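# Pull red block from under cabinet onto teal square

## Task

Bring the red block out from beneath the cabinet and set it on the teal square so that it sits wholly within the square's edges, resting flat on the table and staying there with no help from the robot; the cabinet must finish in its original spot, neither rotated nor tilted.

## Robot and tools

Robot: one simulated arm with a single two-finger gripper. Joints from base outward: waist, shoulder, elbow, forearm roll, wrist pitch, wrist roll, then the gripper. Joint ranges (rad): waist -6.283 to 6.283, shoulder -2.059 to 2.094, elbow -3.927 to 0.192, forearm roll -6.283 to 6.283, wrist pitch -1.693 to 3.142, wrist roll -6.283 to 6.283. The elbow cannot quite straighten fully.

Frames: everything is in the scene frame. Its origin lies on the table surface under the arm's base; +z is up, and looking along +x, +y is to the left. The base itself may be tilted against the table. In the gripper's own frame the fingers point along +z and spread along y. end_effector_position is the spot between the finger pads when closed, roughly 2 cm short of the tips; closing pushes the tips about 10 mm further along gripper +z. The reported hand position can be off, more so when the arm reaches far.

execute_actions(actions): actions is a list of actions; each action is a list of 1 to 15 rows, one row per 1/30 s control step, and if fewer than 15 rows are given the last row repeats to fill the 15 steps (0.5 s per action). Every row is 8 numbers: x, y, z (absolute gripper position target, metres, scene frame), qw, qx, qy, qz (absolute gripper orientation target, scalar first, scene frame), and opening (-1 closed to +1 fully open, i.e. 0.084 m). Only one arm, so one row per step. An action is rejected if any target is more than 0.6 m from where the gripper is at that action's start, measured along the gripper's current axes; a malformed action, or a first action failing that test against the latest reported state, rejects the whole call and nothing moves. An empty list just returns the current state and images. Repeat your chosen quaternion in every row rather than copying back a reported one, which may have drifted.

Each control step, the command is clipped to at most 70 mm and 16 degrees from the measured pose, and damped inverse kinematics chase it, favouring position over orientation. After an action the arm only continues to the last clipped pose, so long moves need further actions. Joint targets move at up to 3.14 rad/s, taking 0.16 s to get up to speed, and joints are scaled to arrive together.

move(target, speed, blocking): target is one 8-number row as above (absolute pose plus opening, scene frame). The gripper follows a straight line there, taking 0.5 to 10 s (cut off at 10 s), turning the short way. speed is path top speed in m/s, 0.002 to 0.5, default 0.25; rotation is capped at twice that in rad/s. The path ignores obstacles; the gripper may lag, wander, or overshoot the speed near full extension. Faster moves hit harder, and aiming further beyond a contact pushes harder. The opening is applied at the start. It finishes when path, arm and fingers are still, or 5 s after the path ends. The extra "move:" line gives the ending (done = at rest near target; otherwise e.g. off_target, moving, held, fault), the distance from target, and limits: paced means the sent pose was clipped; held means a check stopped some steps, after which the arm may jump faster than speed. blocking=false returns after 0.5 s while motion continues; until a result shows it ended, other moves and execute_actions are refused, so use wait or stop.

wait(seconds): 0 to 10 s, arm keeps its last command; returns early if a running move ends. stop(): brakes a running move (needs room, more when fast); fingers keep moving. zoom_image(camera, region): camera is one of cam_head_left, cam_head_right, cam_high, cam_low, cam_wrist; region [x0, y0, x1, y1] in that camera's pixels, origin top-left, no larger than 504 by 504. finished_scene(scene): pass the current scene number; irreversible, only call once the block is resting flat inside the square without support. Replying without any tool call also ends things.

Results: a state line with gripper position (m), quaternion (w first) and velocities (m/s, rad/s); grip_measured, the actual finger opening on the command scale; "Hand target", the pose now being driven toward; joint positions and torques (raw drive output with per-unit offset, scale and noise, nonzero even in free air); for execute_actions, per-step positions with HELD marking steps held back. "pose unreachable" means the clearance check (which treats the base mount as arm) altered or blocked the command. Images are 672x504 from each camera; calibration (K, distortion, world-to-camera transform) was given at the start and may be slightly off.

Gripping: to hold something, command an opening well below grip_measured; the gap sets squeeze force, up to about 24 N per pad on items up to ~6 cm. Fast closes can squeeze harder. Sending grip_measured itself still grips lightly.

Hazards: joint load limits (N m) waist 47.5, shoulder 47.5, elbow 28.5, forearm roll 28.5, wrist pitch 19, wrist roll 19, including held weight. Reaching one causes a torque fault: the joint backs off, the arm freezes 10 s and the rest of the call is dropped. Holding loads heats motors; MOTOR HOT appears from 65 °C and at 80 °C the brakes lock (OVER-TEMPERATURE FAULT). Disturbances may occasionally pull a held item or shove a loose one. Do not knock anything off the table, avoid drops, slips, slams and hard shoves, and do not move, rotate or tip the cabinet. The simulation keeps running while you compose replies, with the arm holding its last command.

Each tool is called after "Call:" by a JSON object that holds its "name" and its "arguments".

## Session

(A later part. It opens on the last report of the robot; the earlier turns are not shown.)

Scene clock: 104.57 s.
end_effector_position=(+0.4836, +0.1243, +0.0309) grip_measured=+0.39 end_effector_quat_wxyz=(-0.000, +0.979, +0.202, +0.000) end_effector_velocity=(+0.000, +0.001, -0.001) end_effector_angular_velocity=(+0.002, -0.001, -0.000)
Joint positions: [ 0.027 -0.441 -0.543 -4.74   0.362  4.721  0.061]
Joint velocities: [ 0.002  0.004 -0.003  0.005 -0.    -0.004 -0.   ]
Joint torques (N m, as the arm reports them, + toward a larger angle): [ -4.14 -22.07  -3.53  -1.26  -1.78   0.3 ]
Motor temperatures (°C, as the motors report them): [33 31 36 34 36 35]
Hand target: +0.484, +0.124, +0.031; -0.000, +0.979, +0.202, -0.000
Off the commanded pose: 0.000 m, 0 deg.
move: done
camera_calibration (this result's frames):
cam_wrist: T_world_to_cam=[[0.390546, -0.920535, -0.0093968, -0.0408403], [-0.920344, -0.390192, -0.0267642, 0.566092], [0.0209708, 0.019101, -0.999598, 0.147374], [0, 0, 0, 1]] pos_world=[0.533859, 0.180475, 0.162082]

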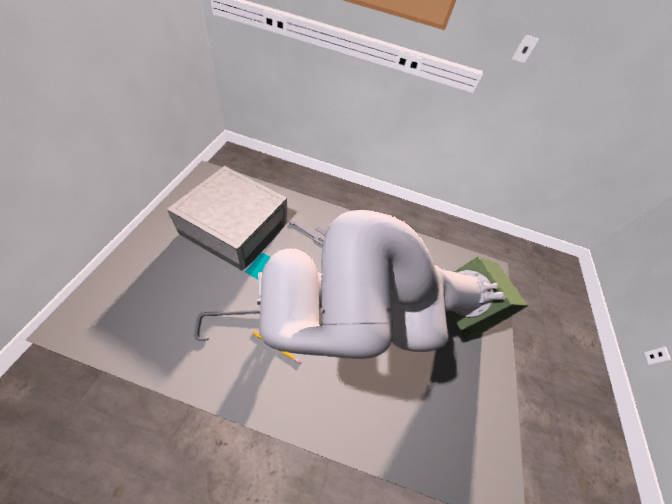

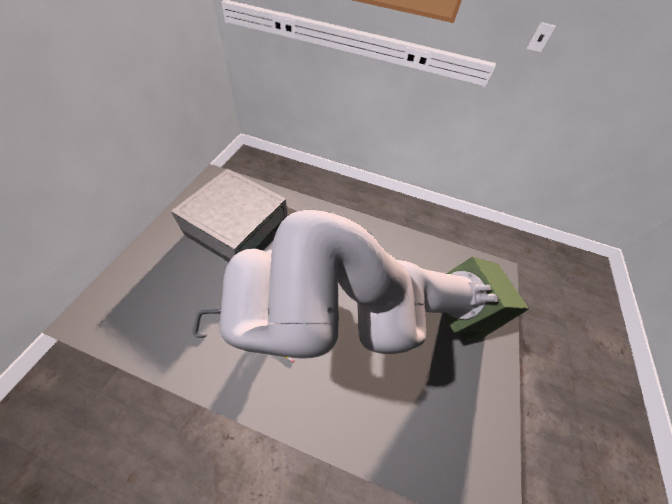

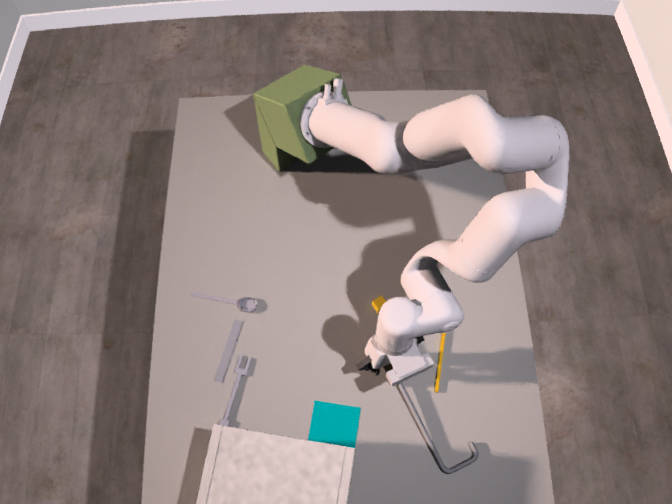

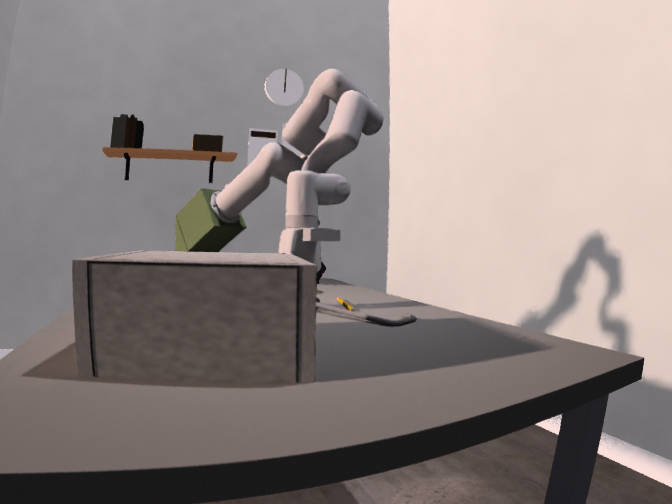

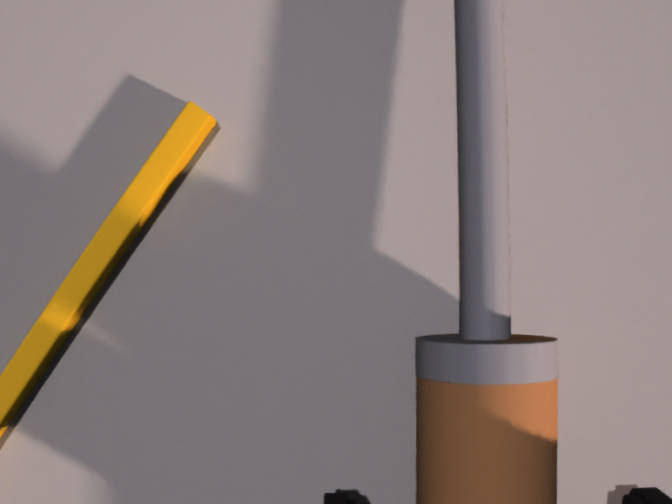

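Call:
{"name": "execute_actions", "arguments": {"actions": [[[0.4834,0.125,0.030,0,0.9794,0.2019,0,0.3],[0.4831,0.1256,0.029,0,0.9794,0.2019,0,0.2],[0.483,0.126,0.0285,0,0.9794,0.2019,0,0.1],[0.483,0.126,0.0285,0,0.9794,0.2019,0,0.0],[0.483,0.126,0.0285,0,0.9794,0.2019,0,-0.1],[0.483,0.126,0.0285,0,0.9794,0.2019,0,-0.15],[0.483,0.126,0.0285,0,0.9794,0.2019,0,-0.2],[0.483,0.126,0.0285,0,0.9794,0.2019,0,-0.25],[0.483,0.126,0.0285,0,0.9794,0.2019,0,-0.3],[0.483,0.126,0.0285,0,0.9794,0.2019,0,-0.35],[0.483,0.126,0.0285,0,0.9794,0.2019,0,-0.4],[0.483,0.126,0.0285,0,0.9794,0.2019,0,-0.5],[0.483,0.126,0.0285,0,0.9794,0.2019,0,-0.6],[0.483,0.126,0.0285,0,0.9794,0.2019,0,-0.8],[0.483,0.126,0.0285,0,0.9794,0.2019,0,-1]],[[0.483,0.126,0.0285,0,0.9794,0.2019,0,-1],[0.483,0.126,0.0285,0,0.9794,0.2019,0,-1],[0.483,0.126,0.0285,0,0.9794,0.2019,0,-1],[0.483,0.126,0.0285,0,0.9794,0.2019,0,-1],[0.483,0.126,0.0285,0,0.9794,0.2019,0,-1],[0.483,0.126,0.0285,0,0.9794,0.2019,0,-1],[0.483,0.126,0.0285,0,0.9794,0.2019,0,-1],[0.483,0.126,0.0285,0,0.9794,0.2019,0,-1],[0.483,0.126,0.030,0,0.9794,0.2019,0,-1],[0.483,0.126,0.031,0,0.9794,0.2019,0,-1],[0.483,0.126,0.032,0,0.9794,0.2019,0,-1],[0.483,0.126,0.033,0,0.9794,0.2019,0,-1],[0.483,0.126,0.034,0,0.9794,0.2019,0,-1],[0.483,0.126,0.035,0,0.9794,0.2019,0,-1],[0.483,0.126,0.036,0,0.9794,0.2019,0,-1]]]}}

Call:
{"name": "move", "arguments": {"target": [0.385, 0.045, 0.040, 0, 0.9848, 0.1736, 0, -1], "speed": 0.15}}

Call:
{"name": "move", "arguments": {"target": [0.36, -0.098, 0.040, 0, 0.9960, -0.0889, 0, -1], "speed": 0.15}}

Call:
{"name": "zoom_image", "arguments": {"camera": "cam_high", "region": [190, 300, 390, 480]}}

Scene clock: 113.60 s.
end_effector_position=(+0.4826, +0.1259, +0.0331) grip_measured=-0.31 end_effector_quat_wxyz=(-0.000, +0.979, +0.202, -0.000) end_effector_velocity=(+0.002, +0.000, +0.030) end_effector_angular_velocity=(-0.001, -0.005, +0.002)
Joint positions: [ 0.03  -0.454 -0.535 -4.752  0.36   4.735  0.03 ]
Joint velocities: [-0.043 -0.127  0.074 -0.147  0.035  0.131 -0.   ]
Joint torques (N m, as the arm reports them, + toward a larger angle): [ -4.77 -23.03  -4.13  -0.71  -2.02   0.41]
Motor temperatures (°C, as the motors report them): [33 31 36 34 36 35]
Hand target: +0.483, +0.126, +0.036; +0.000, +0.979, +0.202, +0.000
Off the commanded pose: 0.003 m, 0 deg.
Step readings (end_effector_position; steps 1 to 15: 1st action; 16 to 30: 2nd action):
0: (+0.4836, +0.1244, +0.0306)
1: (+0.4836, +0.1244, +0.0306)
2: (+0.4836, +0.1245, +0.0305)
4: (+0.4833, +0.1253, +0.0295)
8: (+0.4829, +0.1260, +0.0285)
15: (+0.4830, +0.1260, +0.0285)
16: (+0.4830, +0.1260, +0.0285)
17: (+0.4830, +0.1260, +0.0285)
19: (+0.4830, +0.1260, +0.0285)
23: (+0.4830, +0.1260, +0.0285)
30: end_effector_position above
camera_calibration (this result's frames):
cam_wrist: T_world_to_cam=[[0.390627, -0.920497, -0.00974058, -0.0389685], [-0.920325, -0.390277, -0.0262047, 0.565881], [0.0203198, 0.0192008, -0.999609, 0.1499], [0, 0, 0, 1]] pos_world=[0.53297, 0.182102, 0.16429]

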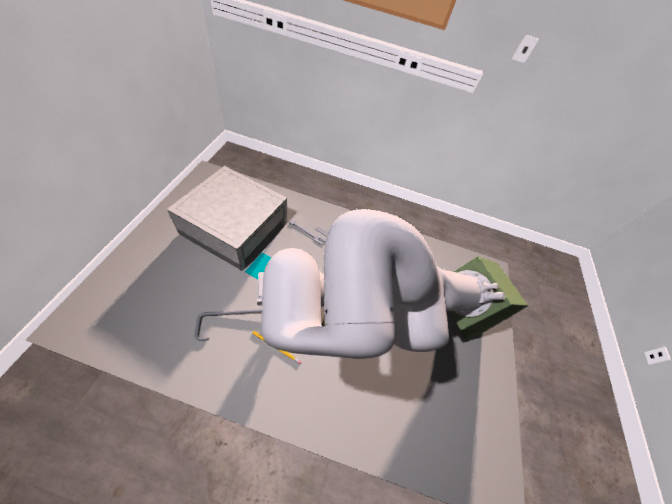

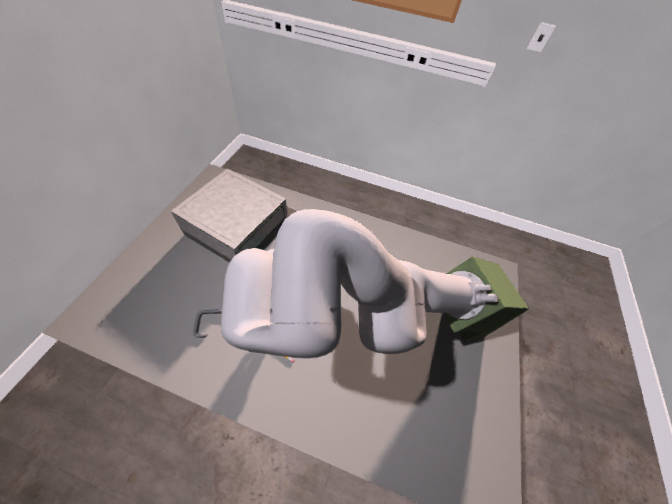

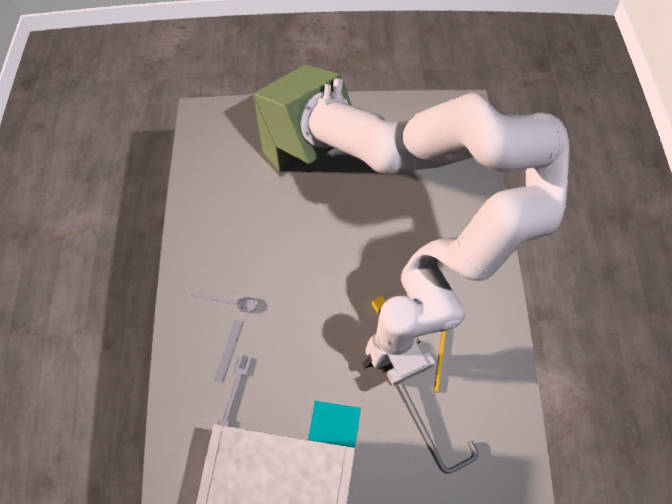

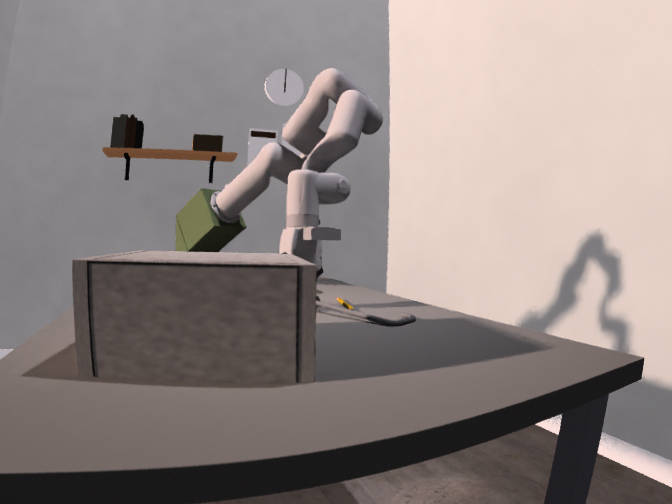

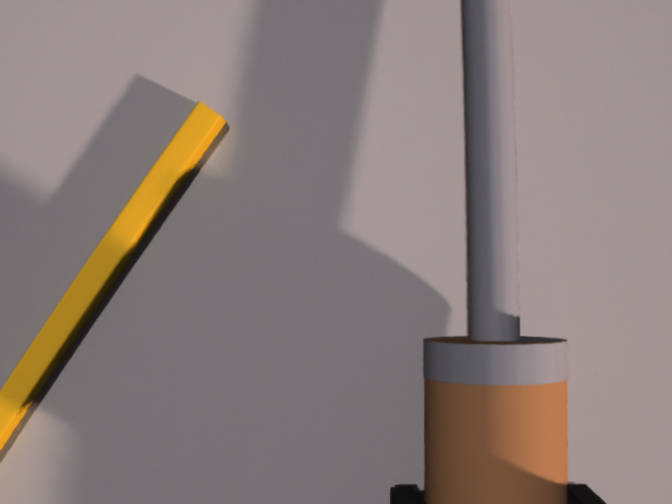

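Scene clock: 114.83 s.
end_effector_position=(+0.3856, +0.0450, +0.0399) grip_measured=-0.31 end_effector_quat_wxyz=(-0.000, +0.985, +0.174, +0.000) end_effector_velocity=(-0.001, -0.000, -0.000) end_effector_angular_velocity=(+0.002, -0.001, +0.001)
Joint positions: [-0.18  -0.432 -0.312 -4.429  0.555  4.284  0.03 ]
Joint velocities: [-0.002  0.     0.003  0.004  0.004 -0.007  0.   ]
Joint torques (N m, as the arm reports them, + toward a larger angle): [ -5.45 -16.03  -0.54  -1.07  -1.79   0.32]
Motor temperatures (°C, as the motors report them): [33 32 36 34 36 35]
Hand target: +0.385, +0.045, +0.040; +0.000, +0.985, +0.174, -0.000
Off the commanded pose: 0.001 m, 0 deg.
move: done
camera_calibration (this result's frames):
cam_wrist: T_world_to_cam=[[0.337806, -0.941166, -0.00963155, -0.0541683], [-0.940963, -0.33746, -0.026632, 0.450754], [0.0218149, 0.0180594, -0.999599, 0.159693], [0, 0, 0, 1]] pos_world=[0.438958, 0.0982464, 0.171112]

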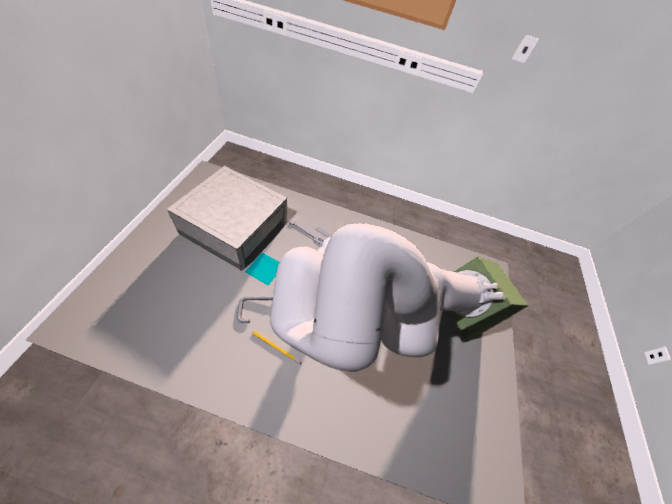

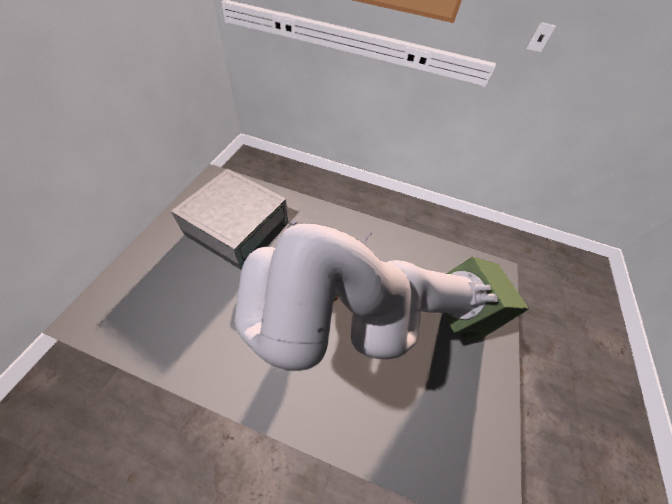

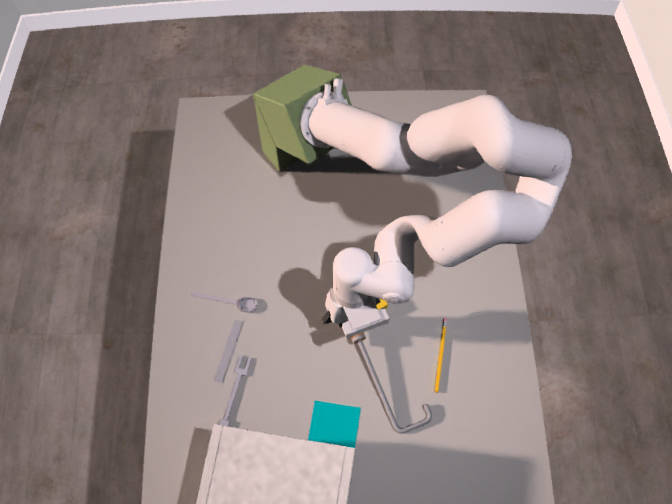

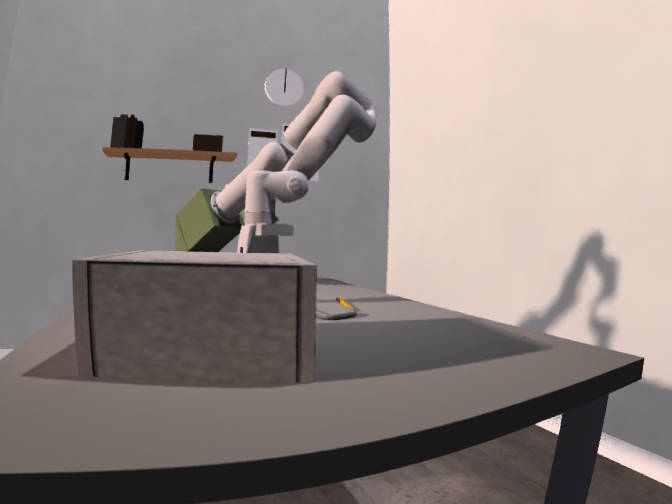

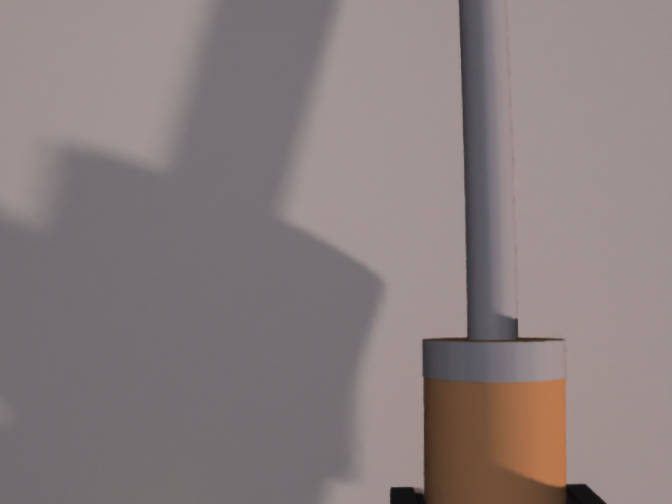

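Scene clock: 116.93 s.
end_effector_position=(+0.3598, -0.0984, +0.0400) grip_measured=-0.31 end_effector_quat_wxyz=(+0.000, +0.996, -0.089, -0.000) end_effector_velocity=(+0.000, -0.000, -0.000) end_effector_angular_velocity=(+0.001, -0.000, -0.000)
Joint positions: [-0.638  0.04  -0.487 -4.55   0.873  4.467  0.03 ]
Joint velocities: [-0.001  0.001 -0.002 -0.001  0.001  0.001  0.   ]
Joint torques (N m, as the arm reports them, + toward a larger angle): [-12.69 -14.8    0.07  -1.1   -2.15   0.23]
Motor temperatures (°C, as the motors report them): [33 31 36 34 36 35]
Hand target: +0.360, -0.099, +0.040; +0.000, +0.996, -0.089, -0.000
Off the commanded pose: 0.000 m, 0 deg.
move: done
camera_calibration (this result's frames):
cam_wrist: T_world_to_cam=[[-0.181662, -0.983318, -0.00923035, 0.00230755], [-0.982985, 0.181844, -0.0259469, 0.444295], [0.0271925, 0.00435974, -0.999621, 0.159621], [0, 0, 0, 1]] pos_world=[0.432814, -0.0792193, 0.17111]

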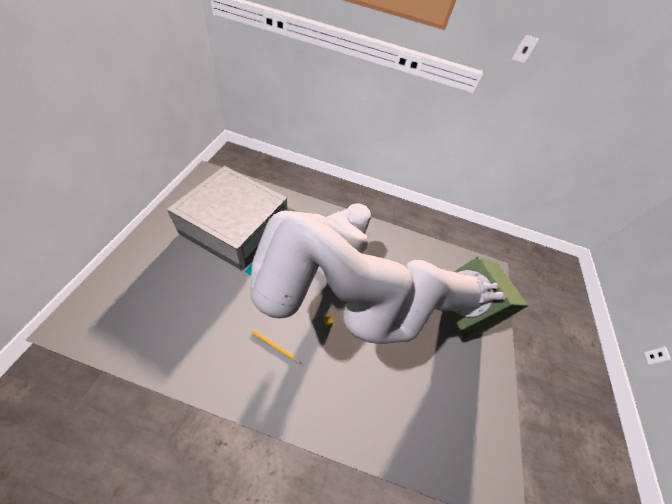

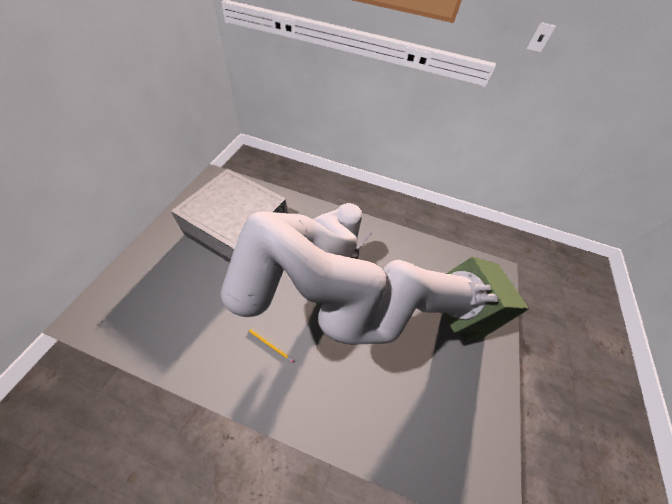

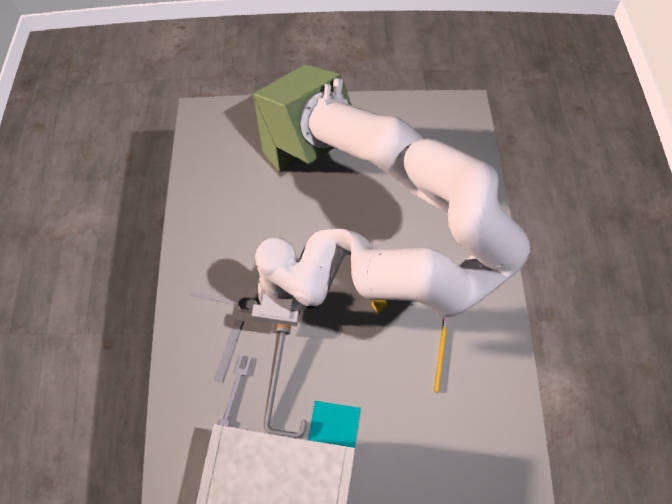

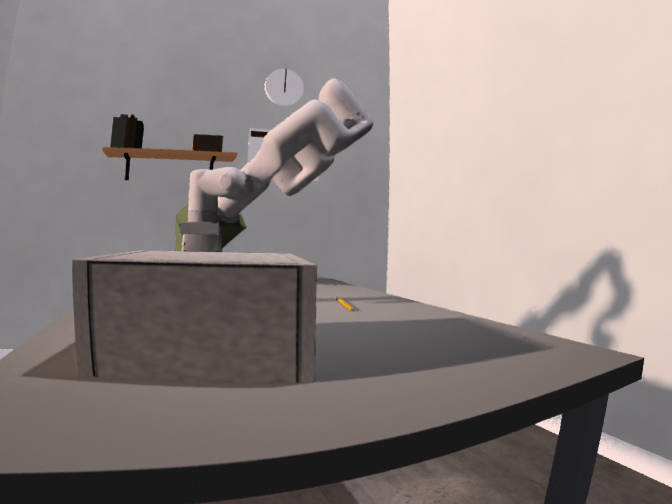

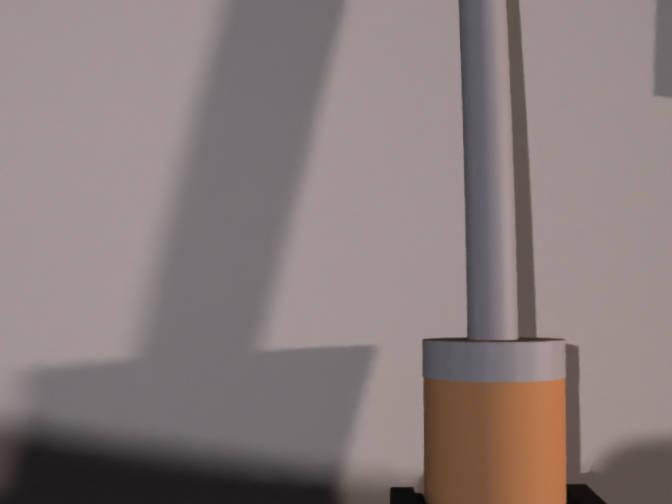

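Region (190, 300, 390, 480) of cam_high's 672x504 image, scaled by 2.520, with more detail than that image has; it fills the top 454 rows of this view, and the rest is white.

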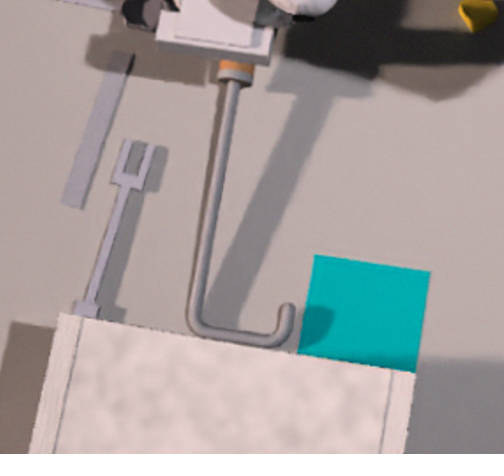

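Call:
{"name": "move", "arguments": {"target": [0.5678, -0.158, 0.041, 0, 0.9960, -0.0889, 0, -1], "speed": 0.12}}

Scene clock: 124.50 s.
end_effector_position=(+0.5675, -0.1579, +0.0410) grip_measured=-0.31 end_effector_quat_wxyz=(+0.000, +0.996, -0.089, +0.000) end_effector_velocity=(+0.001, -0.000, +0.000) end_effector_angular_velocity=(-0.000, +0.000, -0.000)
Joint positions: [-0.675  0.255 -1.115 -4.92   0.906  5.     0.03 ]
Joint velocities: [-0.001  0.001 -0.003 -0.002  0.001  0.003  0.   ]
Joint torques (N m, as the arm reports them, + toward a larger angle): [-19.91 -23.15  -5.45  -0.95  -2.16   0.39]
Motor temperatures (°C, as the motors report them): [33 31 36 34 36 35]
Hand target: +0.568, -0.158, +0.041; +0.000, +0.996, -0.089, +0.000
Off the commanded pose: 0.000 m, 0 deg.
move: done
camera_calibration (this result's frames):
cam_wrist: T_world_to_cam=[[-0.182824, -0.983103, -0.00920044, -0.0177958], [-0.982741, 0.18301, -0.0269844, 0.659331], [0.0282122, 0.00410824, -0.999594, 0.154611], [0, 0, 0, 1]] pos_world=[0.640336, -0.138794, 0.172176]

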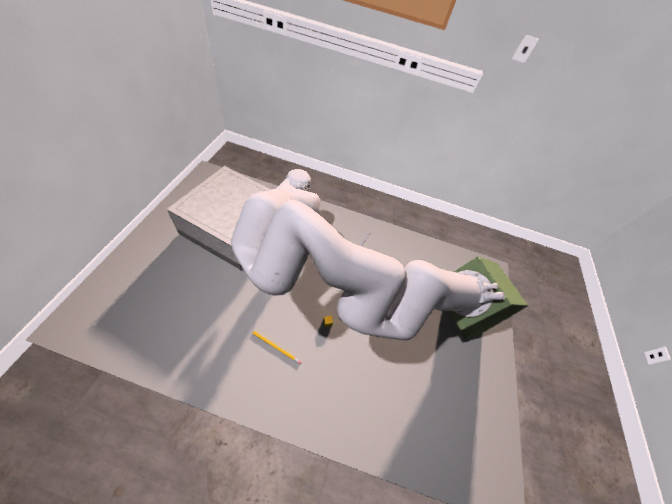

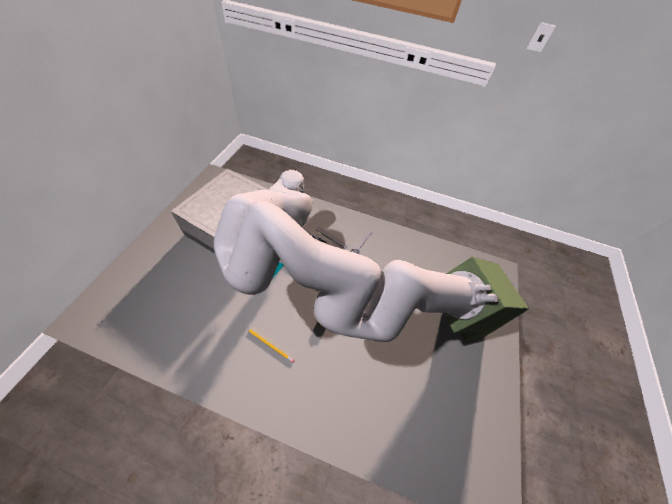

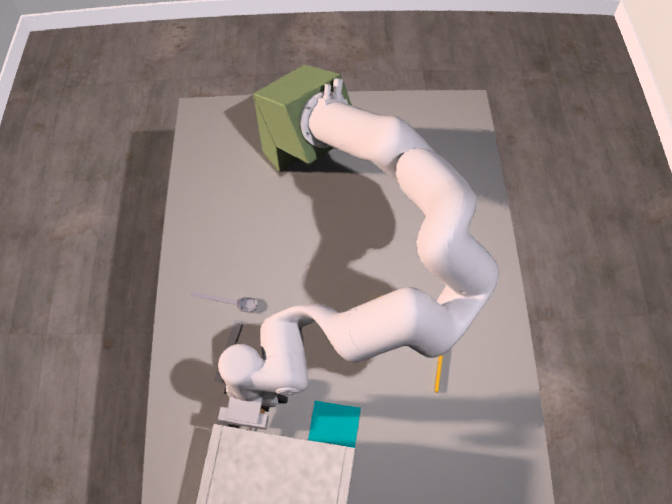

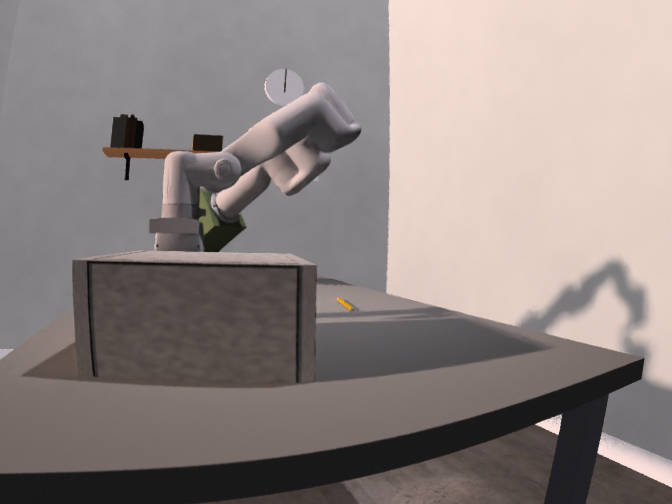

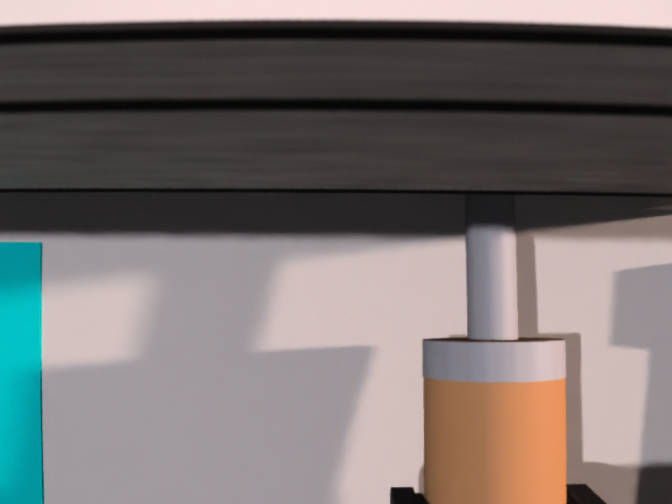

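Call:
{"name": "move", "arguments": {"target": [0.5835, -0.1507, 0.041, 0, 0.9960, -0.0889, 0, -1], "speed": 0.06}}

Call:
{"name": "move", "arguments": {"target": [0.5976, -0.0719, 0.041, 0, 0.9960, -0.0889, 0, -1], "speed": 0.08}}

Scene clock: 128.77 s.
end_effector_position=(+0.5835, -0.1507, +0.0410) grip_measured=-0.31 end_effector_quat_wxyz=(-0.000, +0.996, -0.089, +0.000) end_effector_velocity=(-0.002, -0.000, -0.001) end_effector_angular_velocity=(+0.001, +0.003, -0.004)
Joint positions: [-0.662  0.251 -1.147 -4.941  0.904  5.048  0.03 ]
Joint velocities: [ 0.     0.002  0.002 -0.001  0.     0.002  0.   ]
Joint torques (N m, as the arm reports them, + toward a larger angle): [-19.93 -23.31  -5.69  -1.07  -2.11   0.02]
Motor temperatures (°C, as the motors report them): [33 32 36 34 36 35]
Hand target: +0.584, -0.151, +0.041; -0.000, +0.996, -0.089, +0.000
Off the commanded pose: 0.000 m, 0 deg.
move: done
camera_calibration (this result's frames):
cam_wrist: T_world_to_cam=[[-0.18216, -0.983223, -0.00949233, -0.00813711], [-0.98287, 0.182353, -0.0267358, 0.67377], [0.0280182, 0.00445953, -0.999597, 0.154326], [0, 0, 0, 1]] pos_world=[0.656422, -0.131553, 0.1722]

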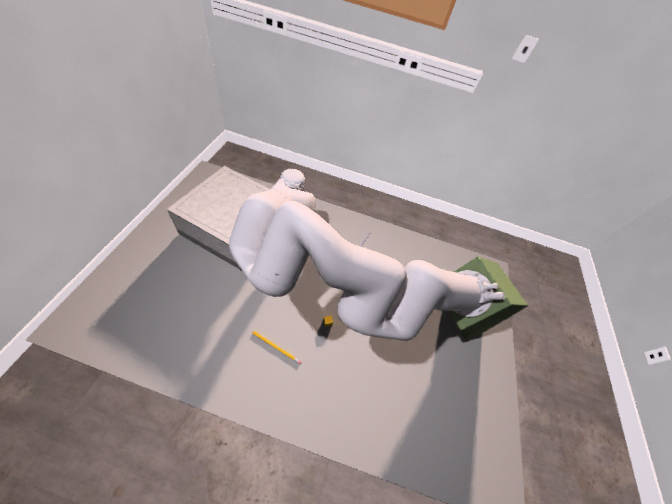

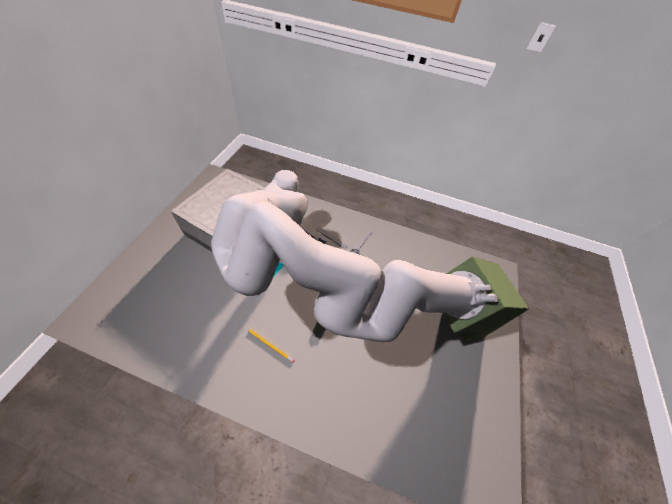

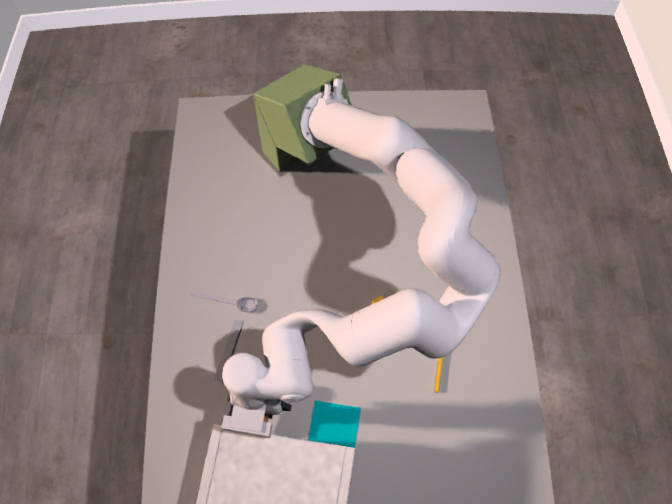

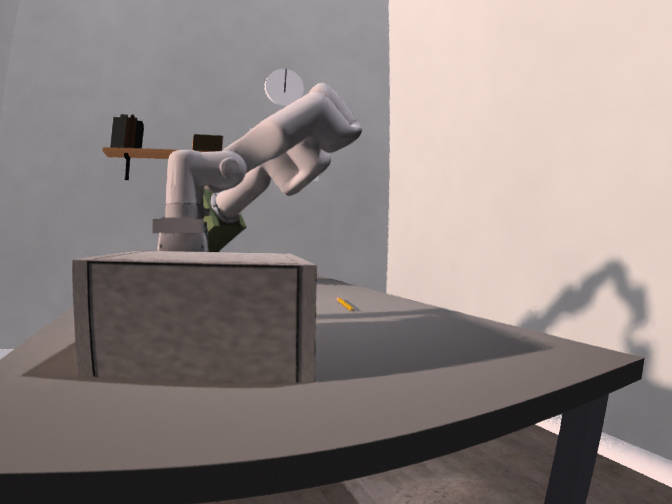

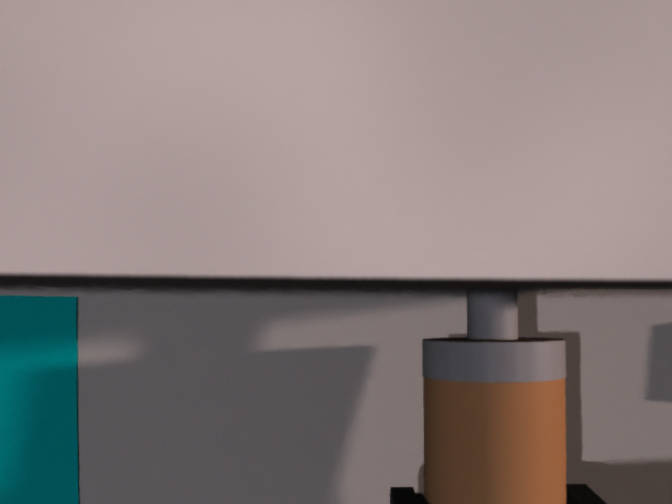

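Scene clock: 130.07 s.
end_effector_position=(+0.5976, -0.0720, +0.0410) grip_measured=-0.31 end_effector_quat_wxyz=(-0.000, +0.996, -0.089, +0.000) end_effector_velocity=(-0.003, -0.002, -0.001) end_effector_angular_velocity=(-0.002, +0.003, -0.007)
Joint positions: [-0.539  0.068 -1.038 -4.948  0.824  5.172  0.03 ]
Joint velocities: [-0.001  0.002  0.004 -0.    -0.001  0.003 -0.   ]
Joint torques (N m, as the arm reports them, + toward a larger angle): [-15.85 -24.81  -5.76  -1.04  -2.08   0.3 ]
Motor temperatures (°C, as the motors report them): [33 32 36 34 36 35]
Hand target: +0.598, -0.072, +0.041; -0.000, +0.996, -0.089, +0.000
Off the commanded pose: 0.000 m, 0 deg.
move: done
camera_calibration (this result's frames):
cam_wrist: T_world_to_cam=[[-0.182502, -0.98316, -0.00950214, 0.0720076], [-0.982808, 0.182694, -0.0266791, 0.673208], [0.0279658, 0.0044698, -0.999599, 0.153568], [0, 0, 0, 1]] pos_world=[0.670481, -0.0528828, 0.172151]

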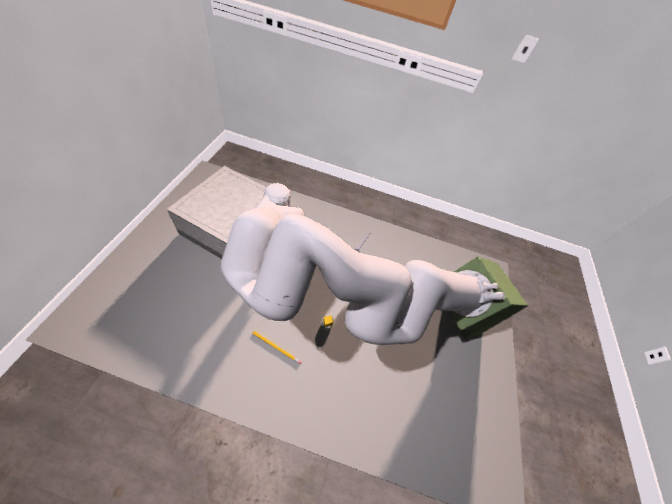

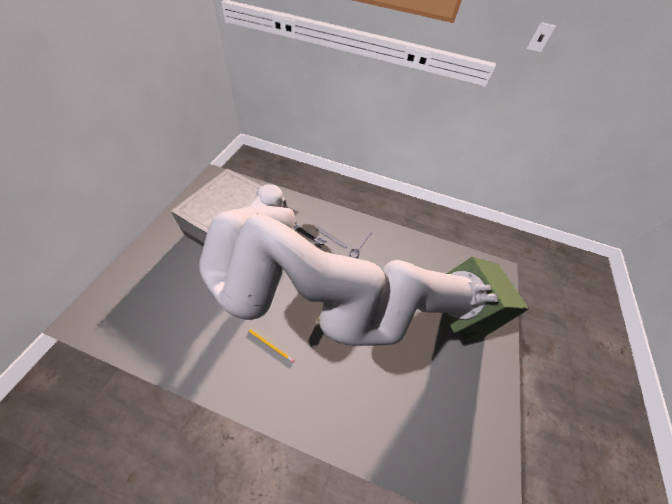

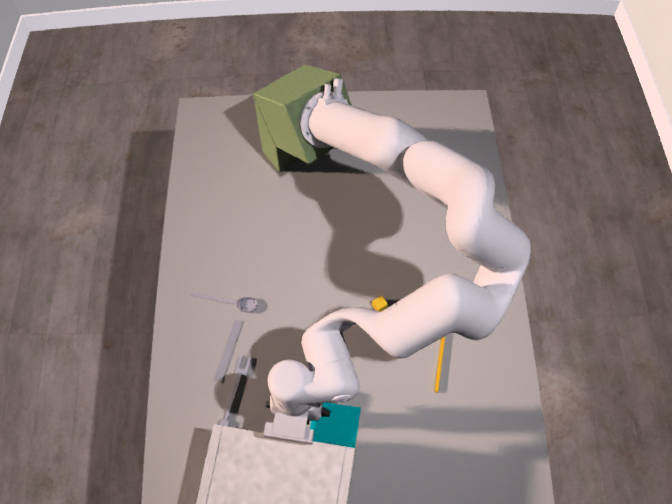

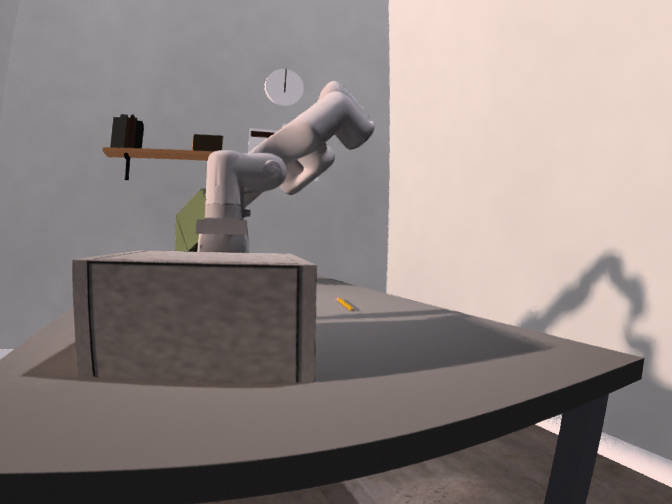

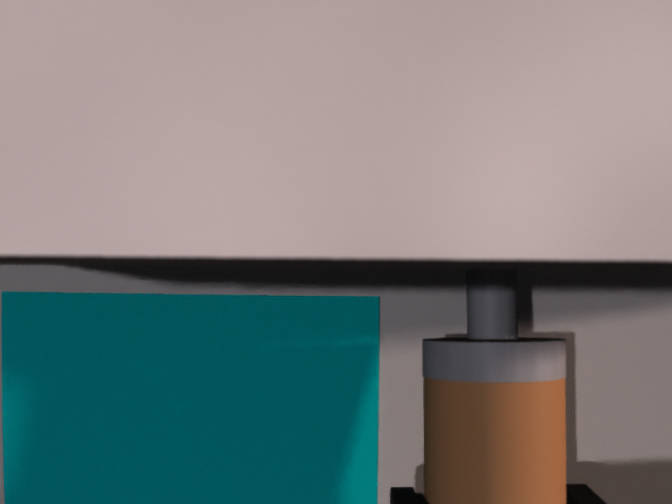

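Call:
{"name": "move", "arguments": {"target": [0.3662, -0.0301, 0.037, 0, 0.9960, -0.0889, 0, -1], "speed": 0.1}}

Call:
{"name": "zoom_image", "arguments": {"camera": "cam_high", "region": [270, 370, 390, 470]}}

Scene clock: 137.40 s.
end_effector_position=(+0.3664, -0.0302, +0.0369) grip_measured=-0.31 end_effector_quat_wxyz=(-0.000, +0.996, -0.089, -0.000) end_effector_velocity=(-0.000, +0.000, +0.000) end_effector_angular_velocity=(-0.000, -0.002, -0.000)
Joint positions: [-0.442 -0.187 -0.368 -4.459  0.758  4.585  0.03 ]
Joint velocities: [-0.001 -0.001  0.001  0.003  0.001 -0.002  0.   ]
Joint torques (N m, as the arm reports them, + toward a larger angle): [ -8.08 -14.44   0.43  -1.34  -2.05  -0.21]
Motor temperatures (°C, as the motors report them): [33 32 36 34 36 35]
Hand target: +0.366, -0.030, +0.037; -0.000, +0.996, -0.089, -0.000
Off the commanded pose: 0.000 m, 0 deg.
move: done
camera_calibration (this result's frames):
cam_wrist: T_world_to_cam=[[-0.182157, -0.983223, -0.00957941, 0.0707078], [-0.982891, 0.182348, -0.0259581, 0.438255], [0.0272693, 0.00468709, -0.999617, 0.156053], [0, 0, 0, 1]] pos_world=[0.439381, -0.0111248, 0.168047]

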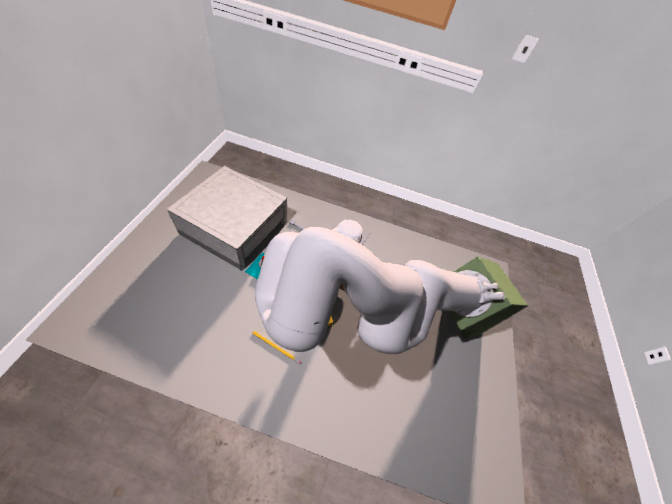

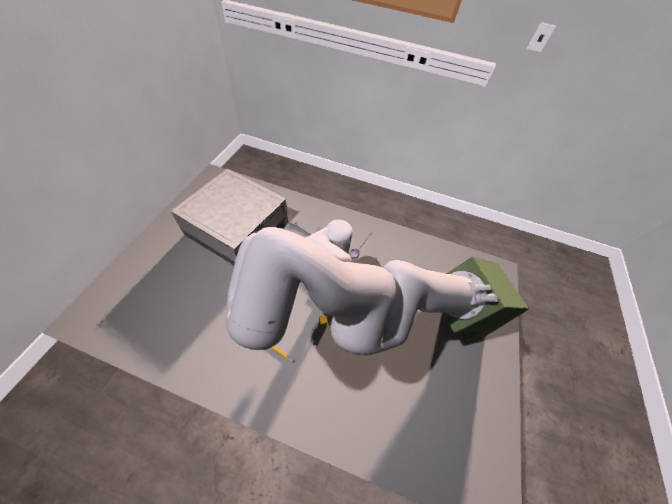

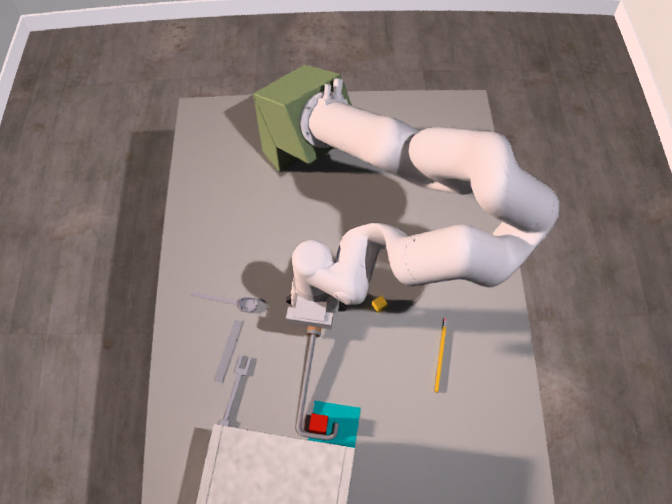

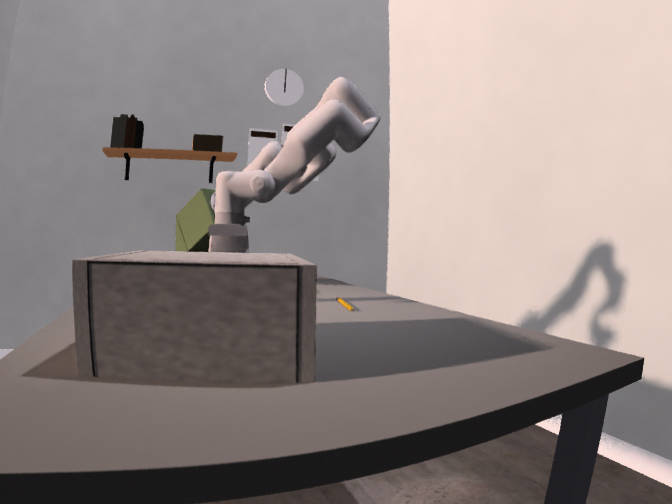

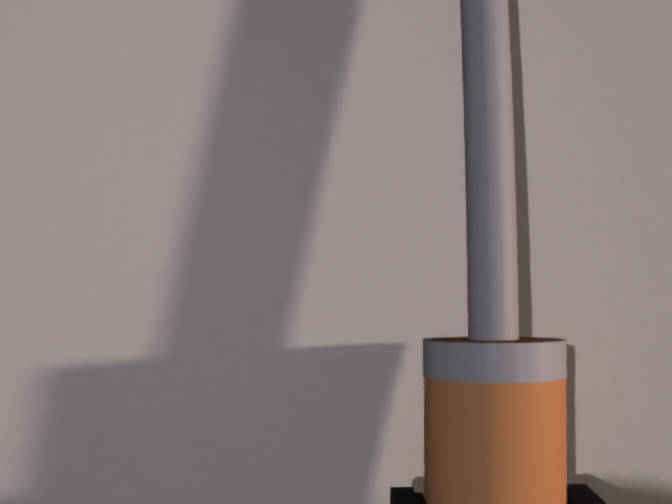

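Region (270, 370, 390, 470) of cam_high's 672x504 image, scaled by 4.200, with more detail than that image has.

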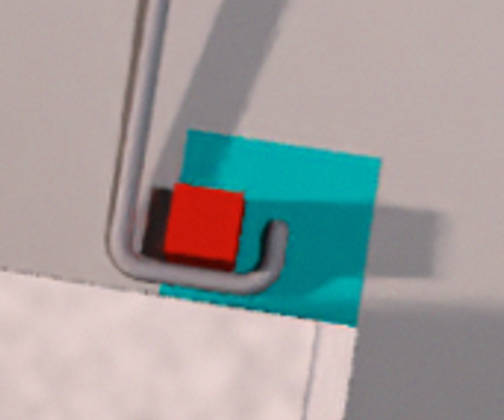

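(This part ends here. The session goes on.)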